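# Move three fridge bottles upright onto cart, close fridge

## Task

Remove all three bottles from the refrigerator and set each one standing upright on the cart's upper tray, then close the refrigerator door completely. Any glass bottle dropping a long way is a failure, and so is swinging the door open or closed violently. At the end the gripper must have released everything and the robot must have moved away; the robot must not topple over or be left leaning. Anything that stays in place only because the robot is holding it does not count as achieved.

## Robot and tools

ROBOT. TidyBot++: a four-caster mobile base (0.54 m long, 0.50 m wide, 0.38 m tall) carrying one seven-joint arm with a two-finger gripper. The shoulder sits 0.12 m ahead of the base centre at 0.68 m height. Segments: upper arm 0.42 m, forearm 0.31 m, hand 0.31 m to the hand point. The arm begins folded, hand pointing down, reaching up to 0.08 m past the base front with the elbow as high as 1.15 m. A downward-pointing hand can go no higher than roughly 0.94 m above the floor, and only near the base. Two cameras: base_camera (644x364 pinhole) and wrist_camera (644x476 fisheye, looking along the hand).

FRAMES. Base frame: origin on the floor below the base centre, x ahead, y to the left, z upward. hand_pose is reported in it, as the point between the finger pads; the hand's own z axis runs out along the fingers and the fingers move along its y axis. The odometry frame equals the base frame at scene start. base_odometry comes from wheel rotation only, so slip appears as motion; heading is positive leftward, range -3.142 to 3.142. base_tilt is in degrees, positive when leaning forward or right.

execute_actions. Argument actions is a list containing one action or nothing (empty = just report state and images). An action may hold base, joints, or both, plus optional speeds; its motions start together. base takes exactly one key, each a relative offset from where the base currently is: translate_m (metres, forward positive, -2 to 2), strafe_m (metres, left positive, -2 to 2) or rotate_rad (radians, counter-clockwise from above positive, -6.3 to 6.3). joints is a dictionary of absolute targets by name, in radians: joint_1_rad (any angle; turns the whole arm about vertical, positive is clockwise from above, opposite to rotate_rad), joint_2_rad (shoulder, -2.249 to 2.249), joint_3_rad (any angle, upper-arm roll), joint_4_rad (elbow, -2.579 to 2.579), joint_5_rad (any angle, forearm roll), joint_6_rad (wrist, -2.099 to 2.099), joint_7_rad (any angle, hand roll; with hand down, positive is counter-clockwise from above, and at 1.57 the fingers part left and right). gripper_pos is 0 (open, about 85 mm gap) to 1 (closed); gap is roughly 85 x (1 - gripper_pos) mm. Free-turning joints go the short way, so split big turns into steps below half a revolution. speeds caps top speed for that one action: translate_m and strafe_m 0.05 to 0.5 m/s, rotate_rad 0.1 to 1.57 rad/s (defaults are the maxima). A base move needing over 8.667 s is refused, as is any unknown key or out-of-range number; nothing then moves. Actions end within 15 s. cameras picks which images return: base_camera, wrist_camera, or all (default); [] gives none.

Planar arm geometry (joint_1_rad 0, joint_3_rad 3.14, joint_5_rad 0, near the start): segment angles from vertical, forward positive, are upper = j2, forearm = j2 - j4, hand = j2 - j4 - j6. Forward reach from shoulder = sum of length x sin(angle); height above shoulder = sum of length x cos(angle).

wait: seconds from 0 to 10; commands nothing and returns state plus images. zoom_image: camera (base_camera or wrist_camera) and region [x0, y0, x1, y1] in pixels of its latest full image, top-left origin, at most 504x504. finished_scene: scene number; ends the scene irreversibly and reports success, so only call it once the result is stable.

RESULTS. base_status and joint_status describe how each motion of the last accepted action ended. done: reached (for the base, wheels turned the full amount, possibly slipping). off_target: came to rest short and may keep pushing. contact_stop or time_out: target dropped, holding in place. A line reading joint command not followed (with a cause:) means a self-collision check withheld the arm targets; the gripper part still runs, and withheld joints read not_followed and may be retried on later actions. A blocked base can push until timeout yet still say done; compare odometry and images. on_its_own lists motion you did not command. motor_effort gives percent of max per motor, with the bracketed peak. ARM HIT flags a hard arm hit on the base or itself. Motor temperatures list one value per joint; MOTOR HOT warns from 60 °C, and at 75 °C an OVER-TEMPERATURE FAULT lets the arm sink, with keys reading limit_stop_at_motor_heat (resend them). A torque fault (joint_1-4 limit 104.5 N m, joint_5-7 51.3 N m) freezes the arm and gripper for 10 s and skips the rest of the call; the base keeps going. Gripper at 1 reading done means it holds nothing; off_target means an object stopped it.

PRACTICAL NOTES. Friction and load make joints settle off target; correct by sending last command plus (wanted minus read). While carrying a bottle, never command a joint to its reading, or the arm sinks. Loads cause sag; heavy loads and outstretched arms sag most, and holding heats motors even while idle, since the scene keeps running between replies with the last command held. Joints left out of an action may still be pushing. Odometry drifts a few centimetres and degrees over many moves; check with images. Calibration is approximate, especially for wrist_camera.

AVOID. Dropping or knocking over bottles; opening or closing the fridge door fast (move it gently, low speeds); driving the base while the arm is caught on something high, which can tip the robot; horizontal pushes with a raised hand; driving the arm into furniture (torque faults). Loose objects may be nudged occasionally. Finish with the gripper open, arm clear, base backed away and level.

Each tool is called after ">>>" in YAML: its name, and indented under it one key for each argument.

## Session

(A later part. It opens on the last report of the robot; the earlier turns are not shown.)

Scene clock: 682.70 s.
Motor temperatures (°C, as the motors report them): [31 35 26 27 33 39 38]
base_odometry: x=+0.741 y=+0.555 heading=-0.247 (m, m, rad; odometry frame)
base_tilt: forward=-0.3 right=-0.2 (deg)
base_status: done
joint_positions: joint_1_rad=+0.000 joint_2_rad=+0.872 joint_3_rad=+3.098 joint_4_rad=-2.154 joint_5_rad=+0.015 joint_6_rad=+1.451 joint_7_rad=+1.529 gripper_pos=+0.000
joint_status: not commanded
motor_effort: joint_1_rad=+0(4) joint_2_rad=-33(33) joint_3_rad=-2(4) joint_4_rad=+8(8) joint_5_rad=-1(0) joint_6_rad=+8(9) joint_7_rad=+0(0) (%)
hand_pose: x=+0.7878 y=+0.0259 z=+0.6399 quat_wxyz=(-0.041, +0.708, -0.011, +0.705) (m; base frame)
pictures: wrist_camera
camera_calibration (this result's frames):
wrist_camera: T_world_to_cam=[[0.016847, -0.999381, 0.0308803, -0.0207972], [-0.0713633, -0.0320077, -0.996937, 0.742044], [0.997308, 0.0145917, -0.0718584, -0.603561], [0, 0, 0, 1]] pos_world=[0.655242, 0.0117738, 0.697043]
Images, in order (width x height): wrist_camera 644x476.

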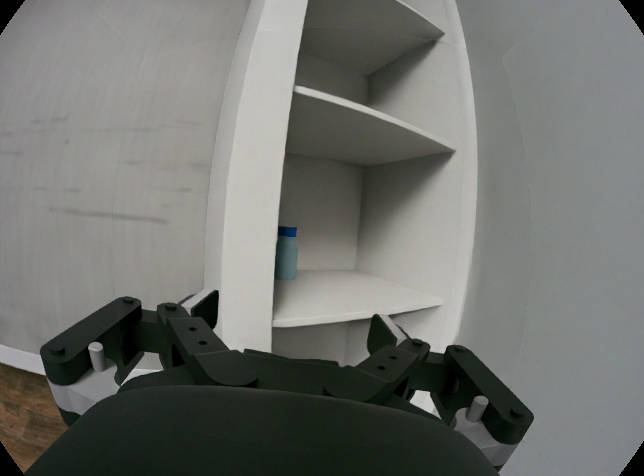

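>>> execute_actions:
  actions:
    - {"base":{"translate_m":0.38},"speeds":{"translate_m":0.15}}
  cameras: ["wrist_camera"]

Scene clock: 704.70 s.
Motor temperatures (°C, as the motors report them): [31 35 26 27 33 39 38]
TORQUE WARNING: joint_4_rad reached its warning level (56.7 N m).
base_odometry: x=+1.109 y=+0.463 heading=-0.246 (m, m, rad; odometry frame)
base_tilt: forward=-0.3 right=-0.2 (deg)
base_status: done
joint_positions: joint_1_rad=+0.006 joint_2_rad=+0.876 joint_3_rad=+3.104 joint_4_rad=-2.163 joint_5_rad=+0.003 joint_6_rad=+1.502 joint_7_rad=+1.529 gripper_pos=+0.000
joint_status: not commanded
motor_effort: joint_1_rad=-2(17) joint_2_rad=-33(35) joint_3_rad=-3(12) joint_4_rad=+7(56) joint_5_rad=+0(7) joint_6_rad=+8(9) joint_7_rad=+0(2) (%)
hand_pose: x=+0.7850 y=+0.0154 z=+0.6496 quat_wxyz=(-0.033, +0.695, -0.017, +0.718) (m; base frame)
pictures: wrist_camera
camera_calibration (this result's frames):
wrist_camera: T_world_to_cam=[[-0.00677545, -0.999444, 0.0326393, -0.0141834], [-0.0350714, -0.0323824, -0.99886, 0.723959], [0.999362, -0.00791243, -0.0348325, -0.625264], [0, 0, 0, 1]] pos_world=[0.650159, 0.00432068, 0.701817]
Images, in order (width x height): wrist_camera 644x476.

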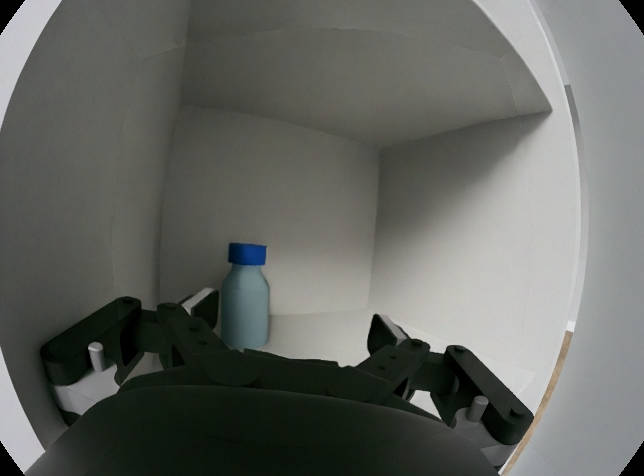

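>>> execute_actions:
  actions:
    - {"base":{"strafe_m":-0.08},"speeds":{"strafe_m":0.1}}
  cameras: []

>>> execute_actions:
  actions:
    - {"base":{"rotate_rad":0.18},"speeds":{"rotate_rad":0.2}}
  cameras: ["wrist_camera"]

Scene clock: 720.70 s.
Motor temperatures (°C, as the motors report them): [31 35 26 27 33 39 38]
base_odometry: x=+1.090 y=+0.385 heading=-0.246 (m, m, rad; odometry frame)
base_tilt: forward=-0.3 right=-0.2 (deg)
base_status: done
joint_positions: joint_1_rad=+0.005 joint_2_rad=+0.876 joint_3_rad=+3.104 joint_4_rad=-2.163 joint_5_rad=+0.003 joint_6_rad=+1.502 joint_7_rad=+1.529 gripper_pos=+0.000
joint_status: not commanded
motor_effort: joint_1_rad=+0(4) joint_2_rad=-33(33) joint_3_rad=-2(3) joint_4_rad=+8(8) joint_5_rad=-1(0) joint_6_rad=+9(8) joint_7_rad=+1(0) (%)
hand_pose: x=+0.7850 y=+0.0158 z=+0.6496 quat_wxyz=(-0.033, +0.695, -0.017, +0.718) (m; base frame)
pictures: none
No camera images: the call's "cameras" was empty. Leave "cameras" out to get every camera's image.

Scene clock: 723.97 s.
Motor temperatures (°C, as the motors report them): [31 35 26 27 33 39 38]
base_odometry: x=+1.088 y=+0.391 heading=-0.133 (m, m, rad; odometry frame)
base_tilt: forward=-0.3 right=-0.2 (deg)
base_status: rotate_rad time_out (by the wheels' count: +0.113 of +0.180)
joint_positions: joint_1_rad=+0.002 joint_2_rad=+0.877 joint_3_rad=+3.103 joint_4_rad=-2.163 joint_5_rad=+0.003 joint_6_rad=+1.502 joint_7_rad=+1.529 gripper_pos=+0.000
joint_status: not commanded
motor_effort: joint_1_rad=-1(10) joint_2_rad=-33(37) joint_3_rad=-2(7) joint_4_rad=+8(9) joint_5_rad=-1(3) joint_6_rad=+8(10) joint_7_rad=+0(0) (%)
hand_pose: x=+0.7849 y=+0.0185 z=+0.6491 quat_wxyz=(-0.035, +0.695, -0.016, +0.718) (m; base frame)
pictures: wrist_camera
camera_calibration (this result's frames):
wrist_camera: T_world_to_cam=[[-0.00199268, -0.999498, 0.0316055, -0.0140617], [-0.0360446, -0.0315132, -0.998853, 0.724229], [0.999348, -0.0031296, -0.0359637, -0.624438], [0, 0, 0, 1]] pos_world=[0.650107, 0.0068139, 0.701386]
Images, in order (width x height): wrist_camera 644x476.

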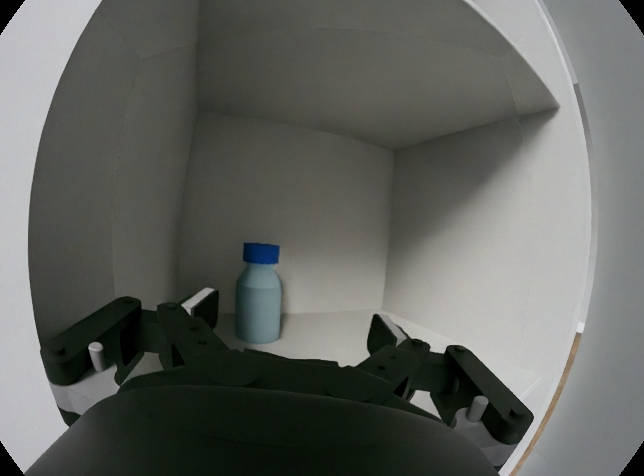

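>>> execute_actions:
  actions:
    - {"joints":{"joint_1_rad":-0.05,"joint_2_rad":1.031,"joint_4_rad":-1.569,"joint_6_rad":1.029}}
  cameras: ["wrist_camera"]

Scene clock: 732.93 s.
Motor temperatures (°C, as the motors report them): [31 35 26 27 33 39 38]
base_odometry: x=+1.088 y=+0.391 heading=-0.133 (m, m, rad; odometry frame)
base_tilt: forward=-0.2 right=-0.2 (deg)
base_status: not commanded
joint_positions: joint_1_rad=-0.024 joint_2_rad=+1.020 joint_3_rad=+3.103 joint_4_rad=-1.595 joint_5_rad=+0.003 joint_6_rad=+1.060 joint_7_rad=+1.529 gripper_pos=+0.000
joint_status: all done
motor_effort: joint_1_rad=-1(1) joint_2_rad=-42(43) joint_3_rad=-2(2) joint_4_rad=+15(15) joint_5_rad=-1(1) joint_6_rad=+9(9) joint_7_rad=+0(0) (%)
hand_pose: x=+0.9455 y=+0.0404 z=+0.6356 quat_wxyz=(-0.043, +0.701, -0.009, +0.711) (m; base frame)
pictures: wrist_camera
camera_calibration (this result's frames):
wrist_camera: T_world_to_cam=[[0.0200765, -0.999346, 0.0300854, -0.0113825], [-0.0524126, -0.0311021, -0.998141, 0.732257], [0.998424, 0.0184624, -0.0530027, -0.77457], [0, 0, 0, 1]] pos_world=[0.811957, 0.0257001, 0.690184]
Images, in order (width x height): wrist_camera 644x476.

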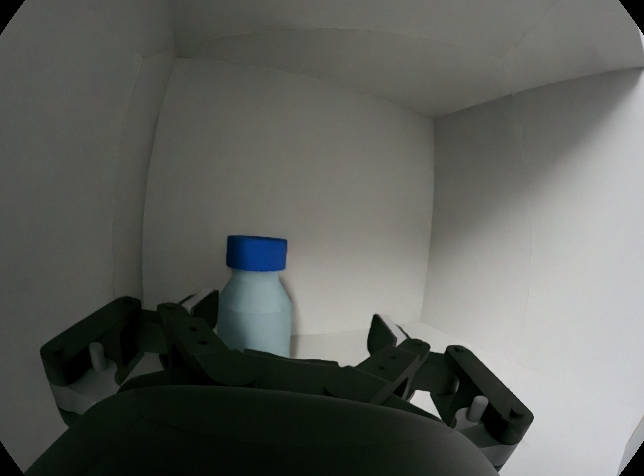

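>>> execute_actions:
  actions:
    - {"joints":{"joint_1_rad":-0.1}}
  cameras: ["wrist_camera"]

Scene clock: 740.70 s.
Motor temperatures (°C, as the motors report them): [31 35 26 27 33 39 38]
base_odometry: x=+1.088 y=+0.391 heading=-0.134 (m, m, rad; odometry frame)
base_tilt: forward=-0.3 right=-0.2 (deg)
base_status: not commanded
joint_positions: joint_1_rad=-0.068 joint_2_rad=+1.021 joint_3_rad=+3.105 joint_4_rad=-1.595 joint_5_rad=+0.003 joint_6_rad=+1.060 joint_7_rad=+1.529 gripper_pos=+0.000
joint_status: all done
motor_effort: joint_1_rad=-5(11) joint_2_rad=-42(43) joint_3_rad=-5(9) joint_4_rad=+14(15) joint_5_rad=-1(1) joint_6_rad=+8(9) joint_7_rad=+0(0) (%)
hand_pose: x=+0.9432 y=+0.0754 z=+0.6357 quat_wxyz=(-0.057, +0.701, +0.006, +0.711) (m; base frame)
pictures: wrist_camera
camera_calibration (this result's frames):
wrist_camera: T_world_to_cam=[[0.0623255, -0.997556, 0.031576, -0.0172879], [-0.0507005, -0.0347611, -0.998109, 0.731934], [0.996767, 0.0606067, -0.0527431, -0.774704], [0, 0, 0, 1]] pos_world=[0.810386, 0.0551495, 0.690236]
Images, in order (width x height): wrist_camera 644x476.

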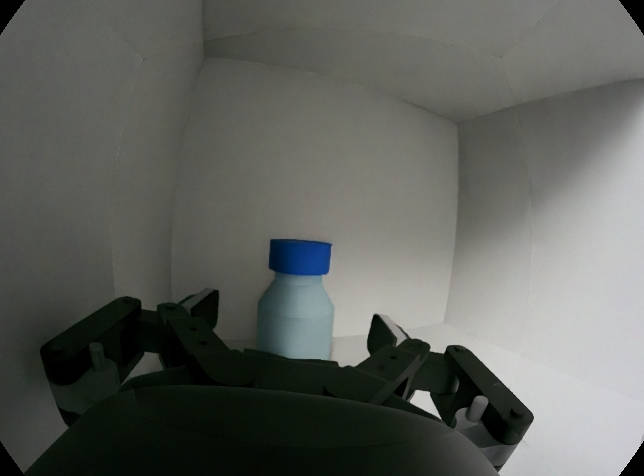

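Centered. Extend fully.

>>> execute_actions:
  actions:
    - {"joints":{"joint_2_rad":1.295,"joint_4_rad":-0.816,"joint_6_rad":0.54}}
  cameras: ["wrist_camera"]

Scene clock: 747.37 s.
Motor temperatures (°C, as the motors report them): [31 35 26 27 33 39 38]
base_odometry: x=+1.088 y=+0.391 heading=-0.134 (m, m, rad; odometry frame)
base_tilt: forward=-0.3 right=-0.2 (deg)
base_status: not commanded
joint_positions: joint_1_rad=-0.083 joint_2_rad=+1.283 joint_3_rad=+3.114 joint_4_rad=-0.844 joint_5_rad=+0.004 joint_6_rad=+0.574 joint_7_rad=+1.529 gripper_pos=+0.000
joint_status: all done
motor_effort: joint_1_rad=-1(15) joint_2_rad=-50(50) joint_3_rad=-2(10) joint_4_rad=+20(25) joint_5_rad=+0(4) joint_6_rad=+8(9) joint_7_rad=+0(0) (%)
hand_pose: x=+1.0964 y=+0.0917 z=+0.6418 quat_wxyz=(-0.056, +0.700, +0.009, +0.711) (m; base frame)
pictures: wrist_camera
camera_calibration (this result's frames):
wrist_camera: T_world_to_cam=[[0.0652078, -0.997138, 0.038267, -0.0182426], [-0.0474971, -0.0414066, -0.998013, 0.74344], [0.996741, 0.0632606, -0.0500611, -0.929921], [0, 0, 0, 1]] pos_world=[0.963391, 0.0714203, 0.696108]
Images, in order (width x height): wrist_camera 644x476.

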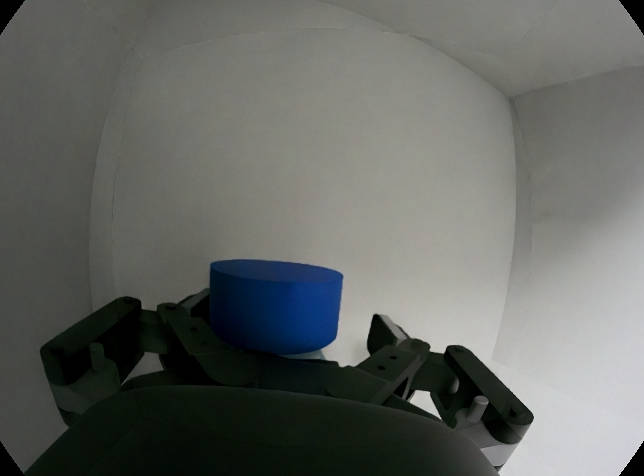

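>>> execute_actions:
  actions:
    - {"joints":{"gripper_pos":1.0}}
  cameras: []

>>> execute_actions:
  actions:
    - {"joints":{"joint_2_rad":1.23,"joint_6_rad":0.48}}
  cameras: []

>>> execute_actions:
  actions:
    - {"base":{"translate_m":-0.75},"speeds":{"translate_m":0.2}}
  cameras: ["wrist_camera"]

Scene clock: 758.07 s.
Motor temperatures (°C, as the motors report them): [31 36 26 27 33 39 38]
base_odometry: x=+1.088 y=+0.391 heading=-0.133 (m, m, rad; odometry frame)
base_tilt: forward=-0.2 right=-0.2 (deg)
base_status: not commanded
joint_positions: joint_1_rad=-0.086 joint_2_rad=+1.282 joint_3_rad=+3.113 joint_4_rad=-0.837 joint_5_rad=+0.004 joint_6_rad=+0.573 joint_7_rad=+1.529 gripper_pos=+0.445
joint_status: gripper_pos off_target (ended at +0.445, target +1.000)
motor_effort: joint_1_rad=+0(2) joint_2_rad=-50(51) joint_3_rad=-2(3) joint_4_rad=+20(21) joint_5_rad=-2(2) joint_6_rad=+8(9) joint_7_rad=+0(1) (%)
hand_pose: x=+1.0970 y=+0.0957 z=+0.6454 quat_wxyz=(-0.058, +0.698, +0.011, +0.713) (m; base frame)
pictures: none
No camera images: the call's "cameras" was empty. Leave "cameras" out to get every camera's image.

Scene clock: 758.87 s.
Motor temperatures (°C, as the motors report them): [31 36 26 27 33 39 38]
base_odometry: x=+1.088 y=+0.391 heading=-0.133 (m, m, rad; odometry frame)
base_tilt: forward=-0.3 right=-0.1 (deg)
base_status: not commanded
joint_positions: joint_1_rad=-0.086 joint_2_rad=+1.259 joint_3_rad=+3.113 joint_4_rad=-0.837 joint_5_rad=+0.004 joint_6_rad=+0.498 joint_7_rad=+1.529 gripper_pos=+0.445
joint_status: all done
motor_effort: joint_1_rad=-1(1) joint_2_rad=-54(55) joint_3_rad=-2(3) joint_4_rad=+22(23) joint_5_rad=-1(1) joint_6_rad=+10(11) joint_7_rad=+0(1) (%)
hand_pose: x=+1.0978 y=+0.0963 z=+0.6447 quat_wxyz=(-0.057, +0.717, +0.012, +0.695) (m; base frame)
pictures: none
No camera images: the call's "cameras" was empty. Leave "cameras" out to get every camera's image.

Scene clock: 763.40 s.
Motor temperatures (°C, as the motors report them): [31 36 26 27 33 39 38]
base_odometry: x=+0.344 y=+0.490 heading=-0.132 (m, m, rad; odometry frame)
base_tilt: forward=-0.3 right=-0.2 (deg)
base_status: done
joint_positions: joint_1_rad=-0.092 joint_2_rad=+1.267 joint_3_rad=+3.115 joint_4_rad=-0.837 joint_5_rad=-0.005 joint_6_rad=+0.482 joint_7_rad=+1.529 gripper_pos=+0.446
joint_status: not commanded
motor_effort: joint_1_rad=-1(22) joint_2_rad=-58(60) joint_3_rad=-2(10) joint_4_rad=+25(27) joint_5_rad=-1(5) joint_6_rad=+12(13) joint_7_rad=+0(0) (%)
hand_pose: x=+1.0970 y=+0.1000 z=+0.6330 quat_wxyz=(-0.059, +0.725, +0.010, +0.687) (m; base frame)
pictures: wrist_camera
camera_calibration (this result's frames):
wrist_camera: T_world_to_cam=[[0.0744802, -0.996671, 0.0331711, -0.0166973], [-0.116205, -0.0417111, -0.992349, 0.806814], [0.990429, 0.0700557, -0.118924, -0.881649], [0, 0, 0, 1]] pos_world=[0.96821, 0.078776, 0.696346]
Images, in order (width x height): wrist_camera 644x476.

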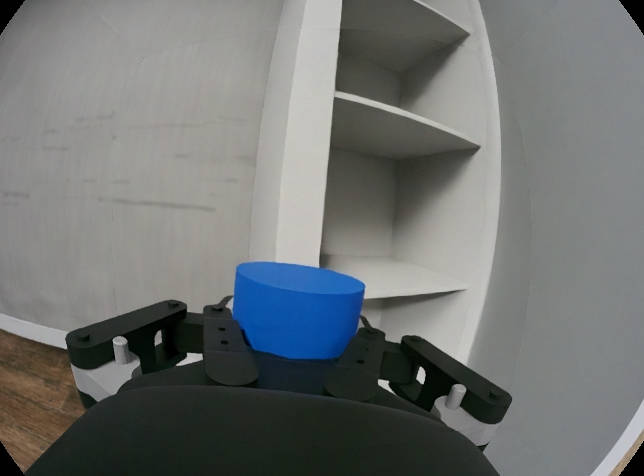

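>>> execute_actions:
  actions:
    - {"base":{"rotate_rad":-1.713},"joints":{"joint_1_rad":0.0,"joint_2_rad":-0.024,"joint_4_rad":-1.594,"joint_6_rad":0.0},"speeds":{"rotate_rad":0.6}}
  cameras: []

>>> execute_actions:
  actions:
    - {"base":{"strafe_m":0.29}}
  cameras: []

>>> execute_actions:
  actions:
    - {"base":{"translate_m":0.45},"joints":{"joint_6_rad":0.5}}

Scene clock: 776.10 s.
Motor temperatures (°C, as the motors report them): [31 37 26 27 33 39 38]
base_odometry: x=+0.344 y=+0.490 heading=-1.845 (m, m, rad; odometry frame)
base_tilt: forward=-0.3 right=-0.1 (deg)
base_status: done
joint_positions: joint_1_rad=+0.004 joint_2_rad=+0.014 joint_3_rad=+3.108 joint_4_rad=-1.601 joint_5_rad=+0.006 joint_6_rad=+0.001 joint_7_rad=+1.529 gripper_pos=+0.450
joint_status: all done
motor_effort: joint_1_rad=+0(26) joint_2_rad=-26(67) joint_3_rad=-1(15) joint_4_rad=+28(35) joint_5_rad=-1(12) joint_6_rad=+13(22) joint_7_rad=+0(2) (%)
hand_pose: x=+0.7491 y=+0.0196 z=+1.0757 quat_wxyz=(-0.023, +0.722, -0.003, +0.692) (m; base frame)
pictures: none
No camera images: the call's "cameras" was empty. Leave "cameras" out to get every camera's image.

Scene clock: 778.00 s.
Motor temperatures (°C, as the motors report them): [31 37 26 27 33 39 38]
base_odometry: x=+0.624 y=+0.412 heading=-1.846 (m, m, rad; odometry frame)
base_tilt: forward=-0.3 right=-0.2 (deg)
base_status: done
joint_positions: joint_1_rad=+0.003 joint_2_rad=+0.014 joint_3_rad=+3.102 joint_4_rad=-1.601 joint_5_rad=+0.006 joint_6_rad=+0.001 joint_7_rad=+1.529 gripper_pos=+0.450
joint_status: not commanded
motor_effort: joint_1_rad=+0(4) joint_2_rad=-26(27) joint_3_rad=-1(4) joint_4_rad=+28(29) joint_5_rad=-1(1) joint_6_rad=+13(13) joint_7_rad=+0(1) (%)
hand_pose: x=+0.7488 y=+0.0242 z=+1.0757 quat_wxyz=(-0.025, +0.722, +0.000, +0.692) (m; base frame)
pictures: none
No camera images: the call's "cameras" was empty. Leave "cameras" out to get every camera's image.

Scene clock: 780.40 s.
Motor temperatures (°C, as the motors report them): [31 37 26 27 33 39 38]
base_odometry: x=+0.502 y=-0.022 heading=-1.845 (m, m, rad; odometry frame)
base_tilt: forward=-0.3 right=-0.2 (deg)
base_status: done
joint_positions: joint_1_rad=+0.003 joint_2_rad=+0.009 joint_3_rad=+3.102 joint_4_rad=-1.613 joint_5_rad=+0.006 joint_6_rad=+0.466 joint_7_rad=+1.529 gripper_pos=+0.450
joint_status: all done
motor_effort: joint_1_rad=+0(2) joint_2_rad=-25(29) joint_3_rad=-1(2) joint_4_rad=+28(31) joint_5_rad=-1(2) joint_6_rad=+12(15) joint_7_rad=+0(0) (%)
hand_pose: x=+0.7208 y=+0.0240 z=+1.2120 quat_wxyz=(-0.031, +0.546, +0.001, +0.837) (m; base frame)
pictures: base_camera, wrist_camera
camera_calibration (this result's frames):
wrist_camera: T_world_to_cam=[[-0.0119017, -0.998581, 0.0519059, -0.0439663], [0.339881, -0.0528589, -0.938982, 0.941327], [0.940393, 0.00646638, 0.340028, -0.953531], [0, 0, 0, 1]] pos_world=[0.576232, 0.0120194, 1.2104]
Images, in order (width x height): base_camera 644x364, wrist_camera 644x476.

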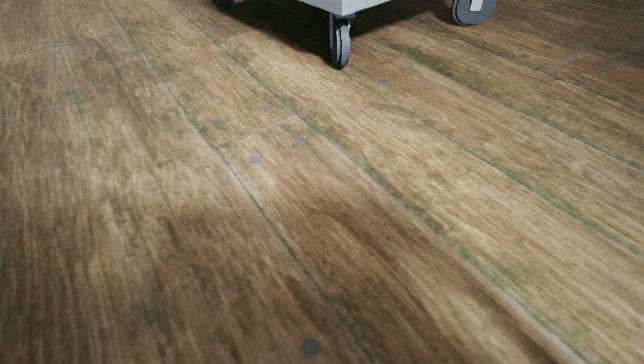

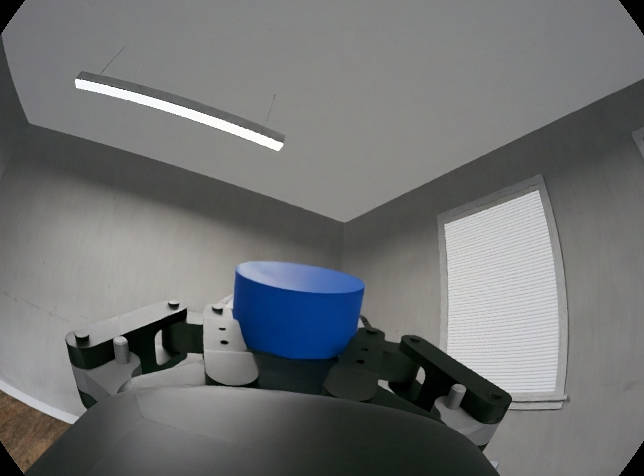

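>>> execute_actions:
  actions:
    - {"base":{"strafe_m":0.05},"joints":{"joint_6_rad":0.0}}
  cameras: []

>>> execute_actions:
  actions:
    - {"base":{"translate_m":0.48},"speeds":{"translate_m":0.2}}
  cameras: []

>>> execute_actions:
  actions:
    - {"joints":{"joint_2_rad":0.055,"joint_4_rad":-1.982,"joint_6_rad":0.466}}
  cameras: ["wrist_camera"]

Scene clock: 795.93 s.
Motor temperatures (°C, as the motors report them): [31 36 26 27 33 39 38]
base_odometry: x=+0.550 y=-0.036 heading=-1.845 (m, m, rad; odometry frame)
base_tilt: forward=-0.3 right=-0.2 (deg)
base_status: done
joint_positions: joint_1_rad=+0.002 joint_2_rad=+0.008 joint_3_rad=+3.098 joint_4_rad=-1.619 joint_5_rad=+0.006 joint_6_rad=-0.023 joint_7_rad=+1.529 gripper_pos=+0.450
joint_status: all done
motor_effort: joint_1_rad=-1(4) joint_2_rad=-26(28) joint_3_rad=-1(5) joint_4_rad=+28(32) joint_5_rad=-2(0) joint_6_rad=+13(15) joint_7_rad=+0(0) (%)
hand_pose: x=+0.7453 y=+0.0271 z=+1.0604 quat_wxyz=(-0.026, +0.735, +0.002, +0.678) (m; base frame)
pictures: none
No camera images: the call's "cameras" was empty. Leave "cameras" out to get every camera's image.

Scene clock: 799.10 s.
Motor temperatures (°C, as the motors report them): [31 36 26 28 33 39 38]
base_odometry: x=+0.420 y=-0.498 heading=-1.845 (m, m, rad; odometry frame)
base_tilt: forward=-0.3 right=-0.2 (deg)
base_status: done
joint_positions: joint_1_rad=+0.002 joint_2_rad=+0.005 joint_3_rad=+3.098 joint_4_rad=-1.619 joint_5_rad=+0.006 joint_6_rad=-0.023 joint_7_rad=+1.529 gripper_pos=+0.450
joint_status: not commanded
motor_effort: joint_1_rad=+0(2) joint_2_rad=-25(29) joint_3_rad=-1(2) joint_4_rad=+28(30) joint_5_rad=-2(2) joint_6_rad=+12(14) joint_7_rad=+0(1) (%)
hand_pose: x=+0.7444 y=+0.0271 z=+1.0618 quat_wxyz=(-0.026, +0.734, +0.002, +0.679) (m; base frame)
pictures: none
No camera images: the call's "cameras" was empty. Leave "cameras" out to get every camera's image.

Scene clock: 800.70 s.
Motor temperatures (°C, as the motors report them): [31 36 26 28 33 39 38]
base_odometry: x=+0.420 y=-0.498 heading=-1.845 (m, m, rad; odometry frame)
base_tilt: forward=-0.3 right=-0.2 (deg)
base_status: not commanded
joint_positions: joint_1_rad=+0.002 joint_2_rad=+0.082 joint_3_rad=+3.098 joint_4_rad=-1.992 joint_5_rad=+0.006 joint_6_rad=+0.406 joint_7_rad=+1.529 gripper_pos=+0.450
joint_status: joint_6_rad off_target (ended at +0.406, target +0.466); the others done
motor_effort: joint_1_rad=-1(1) joint_2_rad=-26(28) joint_3_rad=-1(1) joint_4_rad=+26(28) joint_5_rad=-2(2) joint_6_rad=+13(13) joint_7_rad=+0(0) (%)
hand_pose: x=+0.7375 y=+0.0268 z=+0.9196 quat_wxyz=(-0.028, +0.740, +0.001, +0.672) (m; base frame)
pictures: wrist_camera
camera_calibration (this result's frames):
wrist_camera: T_world_to_cam=[[0.0241968, -0.997529, 0.0659555, -0.0654304], [-0.162661, -0.0690241, -0.984265, 1.074], [0.986385, 0.0130876, -0.16393, -0.440493], [0, 0, 0, 1]] pos_world=[0.610778, 0.0146285, 0.98921]
Images, in order (width x height): wrist_camera 644x476.

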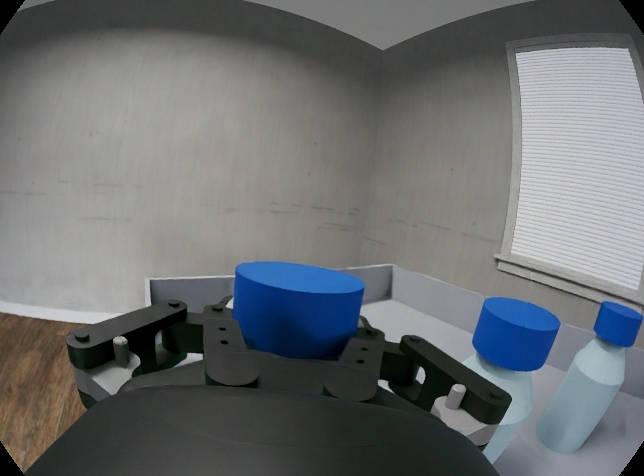

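Good spot. Lower and release.

>>> execute_actions:
  actions:
    - {"joints":{"joint_2_rad":0.15,"joint_4_rad":-2.12,"joint_6_rad":0.74}}
  cameras: []

Scene clock: 807.40 s.
Motor temperatures (°C, as the motors report them): [31 36 26 28 33 39 38]
base_odometry: x=+0.420 y=-0.498 heading=-1.845 (m, m, rad; odometry frame)
base_tilt: forward=-0.3 right=-0.2 (deg)
base_status: not commanded
joint_positions: joint_1_rad=+0.002 joint_2_rad=+0.143 joint_3_rad=+3.098 joint_4_rad=-2.104 joint_5_rad=+0.006 joint_6_rad=+0.702 joint_7_rad=+1.529 gripper_pos=+0.450
joint_status: all done
motor_effort: joint_1_rad=-1(0) joint_2_rad=-22(26) joint_3_rad=-1(1) joint_4_rad=+21(27) joint_5_rad=-2(2) joint_6_rad=+10(13) joint_7_rad=+0(0) (%)
hand_pose: x=+0.7344 y=+0.0264 z=+0.9099 quat_wxyz=(-0.031, +0.698, +0.000, +0.716) (m; base frame)
pictures: none
No camera images: the call's "cameras" was empty. Leave "cameras" out to get every camera's image.

>>> execute_actions:
  actions:
    - {"joints":{"gripper_pos":0.0}}
  cameras: []

>>> execute_actions:
  actions:
    - {"base":{"translate_m":-0.4},"speeds":{"translate_m":0.2}}
  cameras: ["wrist_camera"]

Scene clock: 818.37 s.
Motor temperatures (°C, as the motors report them): [31 36 26 27 33 39 38]
base_odometry: x=+0.420 y=-0.498 heading=-1.845 (m, m, rad; odometry frame)
base_tilt: forward=-0.3 right=-0.2 (deg)
base_status: not commanded
joint_positions: joint_1_rad=+0.002 joint_2_rad=+0.143 joint_3_rad=+3.098 joint_4_rad=-2.104 joint_5_rad=+0.006 joint_6_rad=+0.708 joint_7_rad=+1.529 gripper_pos=+0.000
joint_status: all done
motor_effort: joint_1_rad=-1(0) joint_2_rad=-22(23) joint_3_rad=-1(2) joint_4_rad=+19(21) joint_5_rad=-1(1) joint_6_rad=+9(10) joint_7_rad=+0(0) (%)
hand_pose: x=+0.7343 y=+0.0264 z=+0.9116 quat_wxyz=(-0.032, +0.696, +0.000, +0.718) (m; base frame)
pictures: none
No camera images: the call's "cameras" was empty. Leave "cameras" out to get every camera's image.

Scene clock: 821.13 s.
Motor temperatures (°C, as the motors report them): [31 36 26 27 33 39 38]
base_odometry: x=+0.528 y=-0.112 heading=-1.844 (m, m, rad; odometry frame)
base_tilt: forward=-0.3 right=-0.2 (deg)
base_status: done
joint_positions: joint_1_rad=+0.002 joint_2_rad=+0.148 joint_3_rad=+3.098 joint_4_rad=-2.104 joint_5_rad=+0.006 joint_6_rad=+0.710 joint_7_rad=+1.529 gripper_pos=+0.000
joint_status: not commanded
motor_effort: joint_1_rad=+0(3) joint_2_rad=-22(25) joint_3_rad=-1(2) joint_4_rad=+19(20) joint_5_rad=-1(0) joint_6_rad=+8(9) joint_7_rad=+1(1) (%)
hand_pose: x=+0.7354 y=+0.0264 z=+0.9094 quat_wxyz=(-0.032, +0.697, +0.000, +0.717) (m; base frame)
pictures: wrist_camera
camera_calibration (this result's frames):
wrist_camera: T_world_to_cam=[[0.0168695, -0.998085, 0.059507, -0.0538499], [-0.0378248, -0.0601099, -0.997475, 0.983502], [0.999142, 0.0145761, -0.0387664, -0.563371], [0, 0, 0, 1]] pos_world=[0.600997, 0.0135831, 0.962383]
Images, in order (width x height): wrist_camera 644x476.

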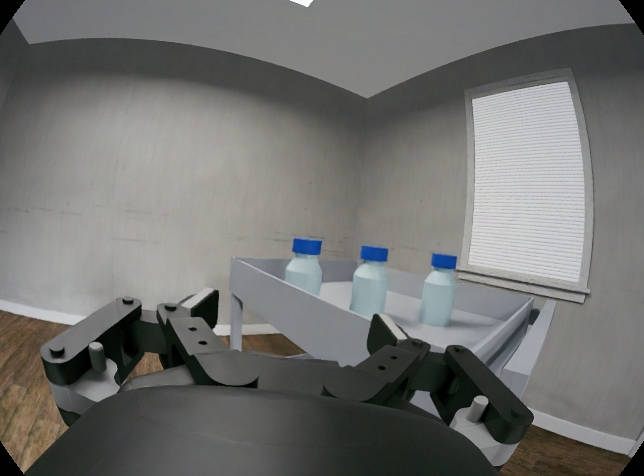

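>>> execute_actions:
  actions:
    - {"base":{"rotate_rad":1.6},"joints":{"joint_2_rad":-0.36,"joint_4_rad":-2.53,"joint_6_rad":-0.835}}
  cameras: []

>>> execute_actions:
  actions:
    - {"base":{"translate_m":0.6}}

Scene clock: 839.37 s.
Motor temperatures (°C, as the motors report them): [31 35 26 27 33 39 38]
base_odometry: x=+0.528 y=-0.112 heading=-0.244 (m, m, rad; odometry frame)
base_tilt: forward=-0.3 right=-0.1 (deg)
base_status: done
joint_positions: joint_1_rad=+0.002 joint_2_rad=-0.357 joint_3_rad=+3.099 joint_4_rad=-2.513 joint_5_rad=+0.006 joint_6_rad=-0.816 joint_7_rad=+1.529 gripper_pos=+0.000
joint_status: all done
motor_effort: joint_1_rad=-1(4) joint_2_rad=-1(23) joint_3_rad=+0(4) joint_4_rad=+16(19) joint_5_rad=-1(1) joint_6_rad=+1(8) joint_7_rad=+0(0) (%)
hand_pose: x=+0.2860 y=+0.0051 z=+0.5953 quat_wxyz=(+0.006, +0.996, +0.001, +0.085) (m; base frame)
pictures: none
No camera images: the call's "cameras" was empty. Leave "cameras" out to get every camera's image.

Scene clock: 841.93 s.
Motor temperatures (°C, as the motors report them): [31 35 26 27 33 39 38]
base_odometry: x=+1.111 y=-0.257 heading=-0.243 (m, m, rad; odometry frame)
base_tilt: forward=-0.3 right=-0.2 (deg)
base_status: done
joint_positions: joint_1_rad=+0.002 joint_2_rad=-0.358 joint_3_rad=+3.099 joint_4_rad=-2.513 joint_5_rad=+0.006 joint_6_rad=-0.816 joint_7_rad=+1.529 gripper_pos=+0.000
joint_status: not commanded
motor_effort: joint_1_rad=+0(1) joint_2_rad=-2(4) joint_3_rad=+0(0) joint_4_rad=+15(17) joint_5_rad=-1(1) joint_6_rad=+2(2) joint_7_rad=+0(0) (%)
hand_pose: x=+0.2861 y=+0.0051 z=+0.5956 quat_wxyz=(+0.006, +0.996, +0.001, +0.085) (m; base frame)
pictures: base_camera, wrist_camera
camera_calibration (this result's frames):
wrist_camera: T_world_to_cam=[[0.0980443, -0.993599, 0.0561127, -0.0700657], [-0.98973, -0.103246, -0.0988644, 0.389606], [0.104025, -0.0458434, -0.993518, 0.698707], [0, 0, 0, 1]] pos_world=[0.319792, 0.00263914, 0.736627]
Images, in order (width x height): base_camera 644x364, wrist_camera 644x476.

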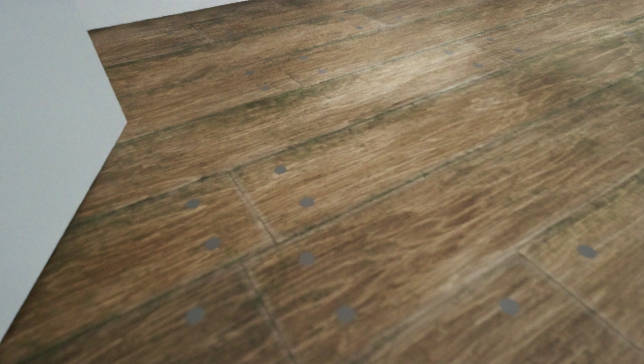

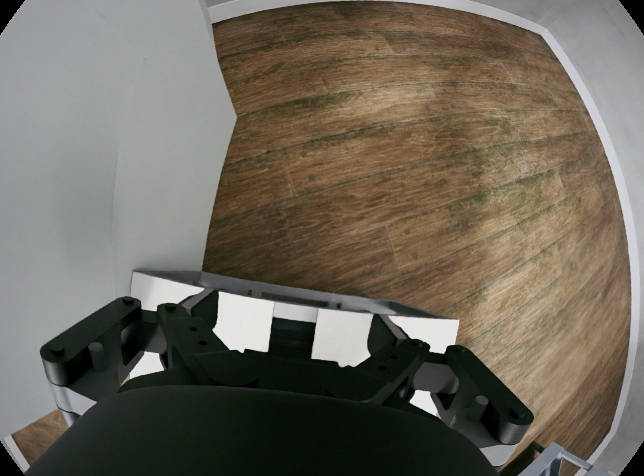

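Beside the door. Strafe left slowly to push it closed.

>>> execute_actions:
  actions:
    - {"base":{"strafe_m":0.5},"speeds":{"strafe_m":0.07}}

Scene clock: 863.03 s.
Motor temperatures (°C, as the motors report them): [31 34 26 27 33 39 38]
base_odometry: x=+1.231 y=+0.229 heading=-0.243 (m, m, rad; odometry frame)
base_tilt: forward=-0.3 right=-0.2 (deg)
base_status: done
joint_positions: joint_1_rad=+0.002 joint_2_rad=-0.358 joint_3_rad=+3.099 joint_4_rad=-2.513 joint_5_rad=+0.006 joint_6_rad=-0.816 joint_7_rad=+1.529 gripper_pos=+0.000
joint_status: not commanded
motor_effort: joint_1_rad=-1(1) joint_2_rad=-2(2) joint_3_rad=+0(0) joint_4_rad=+16(16) joint_5_rad=-1(0) joint_6_rad=+1(2) joint_7_rad=+0(0) (%)
hand_pose: x=+0.2861 y=+0.0051 z=+0.5956 quat_wxyz=(+0.006, +0.996, +0.001, +0.085) (m; base frame)
pictures: base_camera, wrist_camera
camera_calibration (this result's frames):
wrist_camera: T_world_to_cam=[[0.0980443, -0.993599, 0.0561126, -0.0700655], [-0.98973, -0.103246, -0.0988645, 0.389606], [0.104025, -0.0458432, -0.993518, 0.698707], [0, 0, 0, 1]] pos_world=[0.319792, 0.00263918, 0.736627]
Images, in order (width x height): base_camera 644x364, wrist_camera 644x476.

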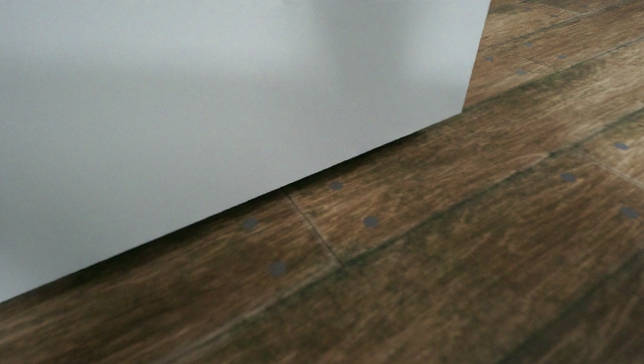

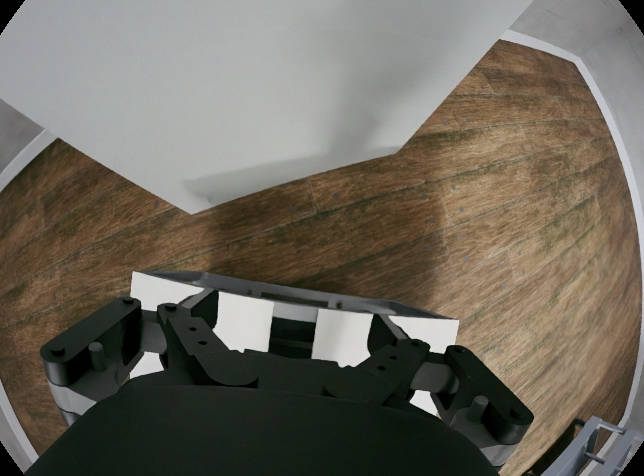

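Door is mostly closed. Push forward gently.

>>> execute_actions:
  actions:
    - {"base":{"translate_m":0.3},"speeds":{"translate_m":0.05}}

Scene clock: 880.53 s.
Motor temperatures (°C, as the motors report them): [31 34 26 27 33 39 38]
base_odometry: x=+1.397 y=+0.188 heading=-0.243 (m, m, rad; odometry frame)
base_tilt: forward=-0.3 right=-0.2 (deg)
base_status: translate_m time_out (by the wheels' count: +0.171 of +0.300)
joint_positions: joint_1_rad=+0.002 joint_2_rad=-0.359 joint_3_rad=+3.099 joint_4_rad=-2.515 joint_5_rad=+0.006 joint_6_rad=-0.819 joint_7_rad=+1.529 gripper_pos=+0.000
joint_status: not commanded
motor_effort: joint_1_rad=-1(1) joint_2_rad=-2(11) joint_3_rad=+0(1) joint_4_rad=+15(20) joint_5_rad=-1(1) joint_6_rad=+1(5) joint_7_rad=+0(0) (%)
hand_pose: x=+0.2842 y=+0.0050 z=+0.5949 quat_wxyz=(+0.007, +0.997, +0.001, +0.083) (m; base frame)
pictures: base_camera, wrist_camera
camera_calibration (this result's frames):
wrist_camera: T_world_to_cam=[[0.0981893, -0.993596, 0.0559069, -0.0698496], [-0.990157, -0.103171, -0.094582, 0.385177], [0.0997443, -0.0460696, -0.993946, 0.69969], [0, 0, 0, 1]] pos_world=[0.318454, 0.00257137, 0.73579]
Images, in order (width x height): base_camera 644x364, wrist_camera 644x476.

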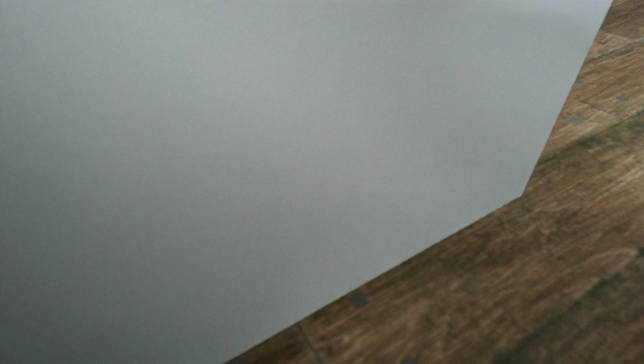

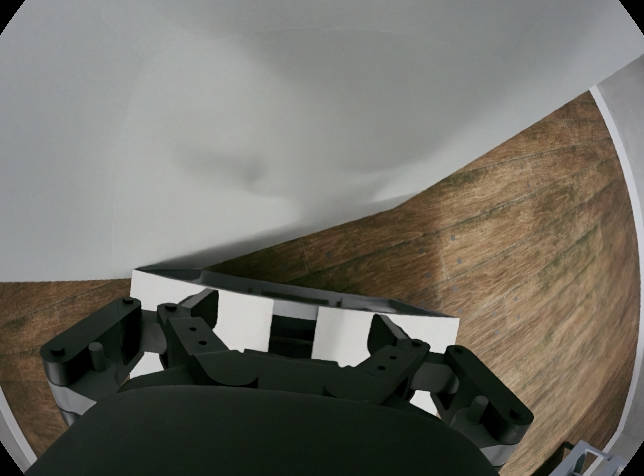

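>>> execute_actions:
  actions:
    - {"base":{"translate_m":-0.6},"joints":{"joint_6_rad":0.4}}
  cameras: ["wrist_camera"]

Scene clock: 890.40 s.
Motor temperatures (°C, as the motors report them): [31 33 26 27 33 39 38]
base_odometry: x=+0.815 y=+0.332 heading=-0.243 (m, m, rad; odometry frame)
base_tilt: forward=-0.3 right=-0.2 (deg)
base_status: done
joint_positions: joint_1_rad=+0.002 joint_2_rad=-0.362 joint_3_rad=+3.099 joint_4_rad=-2.524 joint_5_rad=+0.006 joint_6_rad=+0.391 joint_7_rad=+1.529 gripper_pos=+0.000
joint_status: all done
motor_effort: joint_1_rad=+0(3) joint_2_rad=-6(7) joint_3_rad=+0(2) joint_4_rad=+20(27) joint_5_rad=-1(3) joint_6_rad=+8(15) joint_7_rad=+0(1) (%)
hand_pose: x=+0.5353 y=+0.0204 z=+0.8379 quat_wxyz=(-0.019, +0.774, +0.006, +0.633) (m; base frame)
pictures: wrist_camera
camera_calibration (this result's frames):
wrist_camera: T_world_to_cam=[[0.0283191, -0.995891, 0.0860213, -0.0806044], [-0.263148, -0.0904478, -0.960506, 0.994514], [0.96434, 0.00456432, -0.264628, -0.158075], [0, 0, 0, 1]] pos_world=[0.416425, 0.0103999, 0.92034]
Images, in order (width x height): wrist_camera 644x476.

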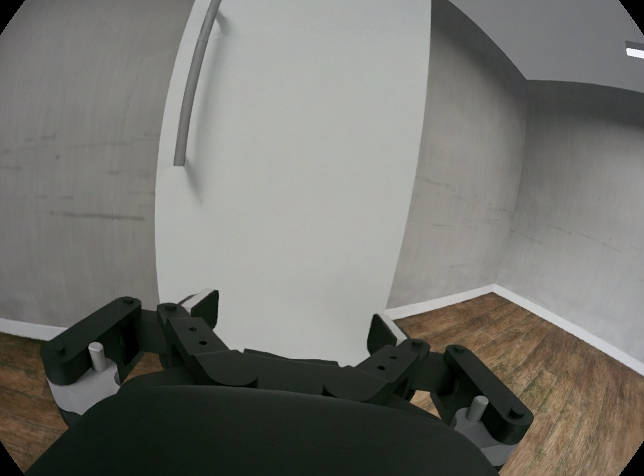

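Door looks closed.

>>> finished_scene:
  scene: 1

The scene is finished: the task was done.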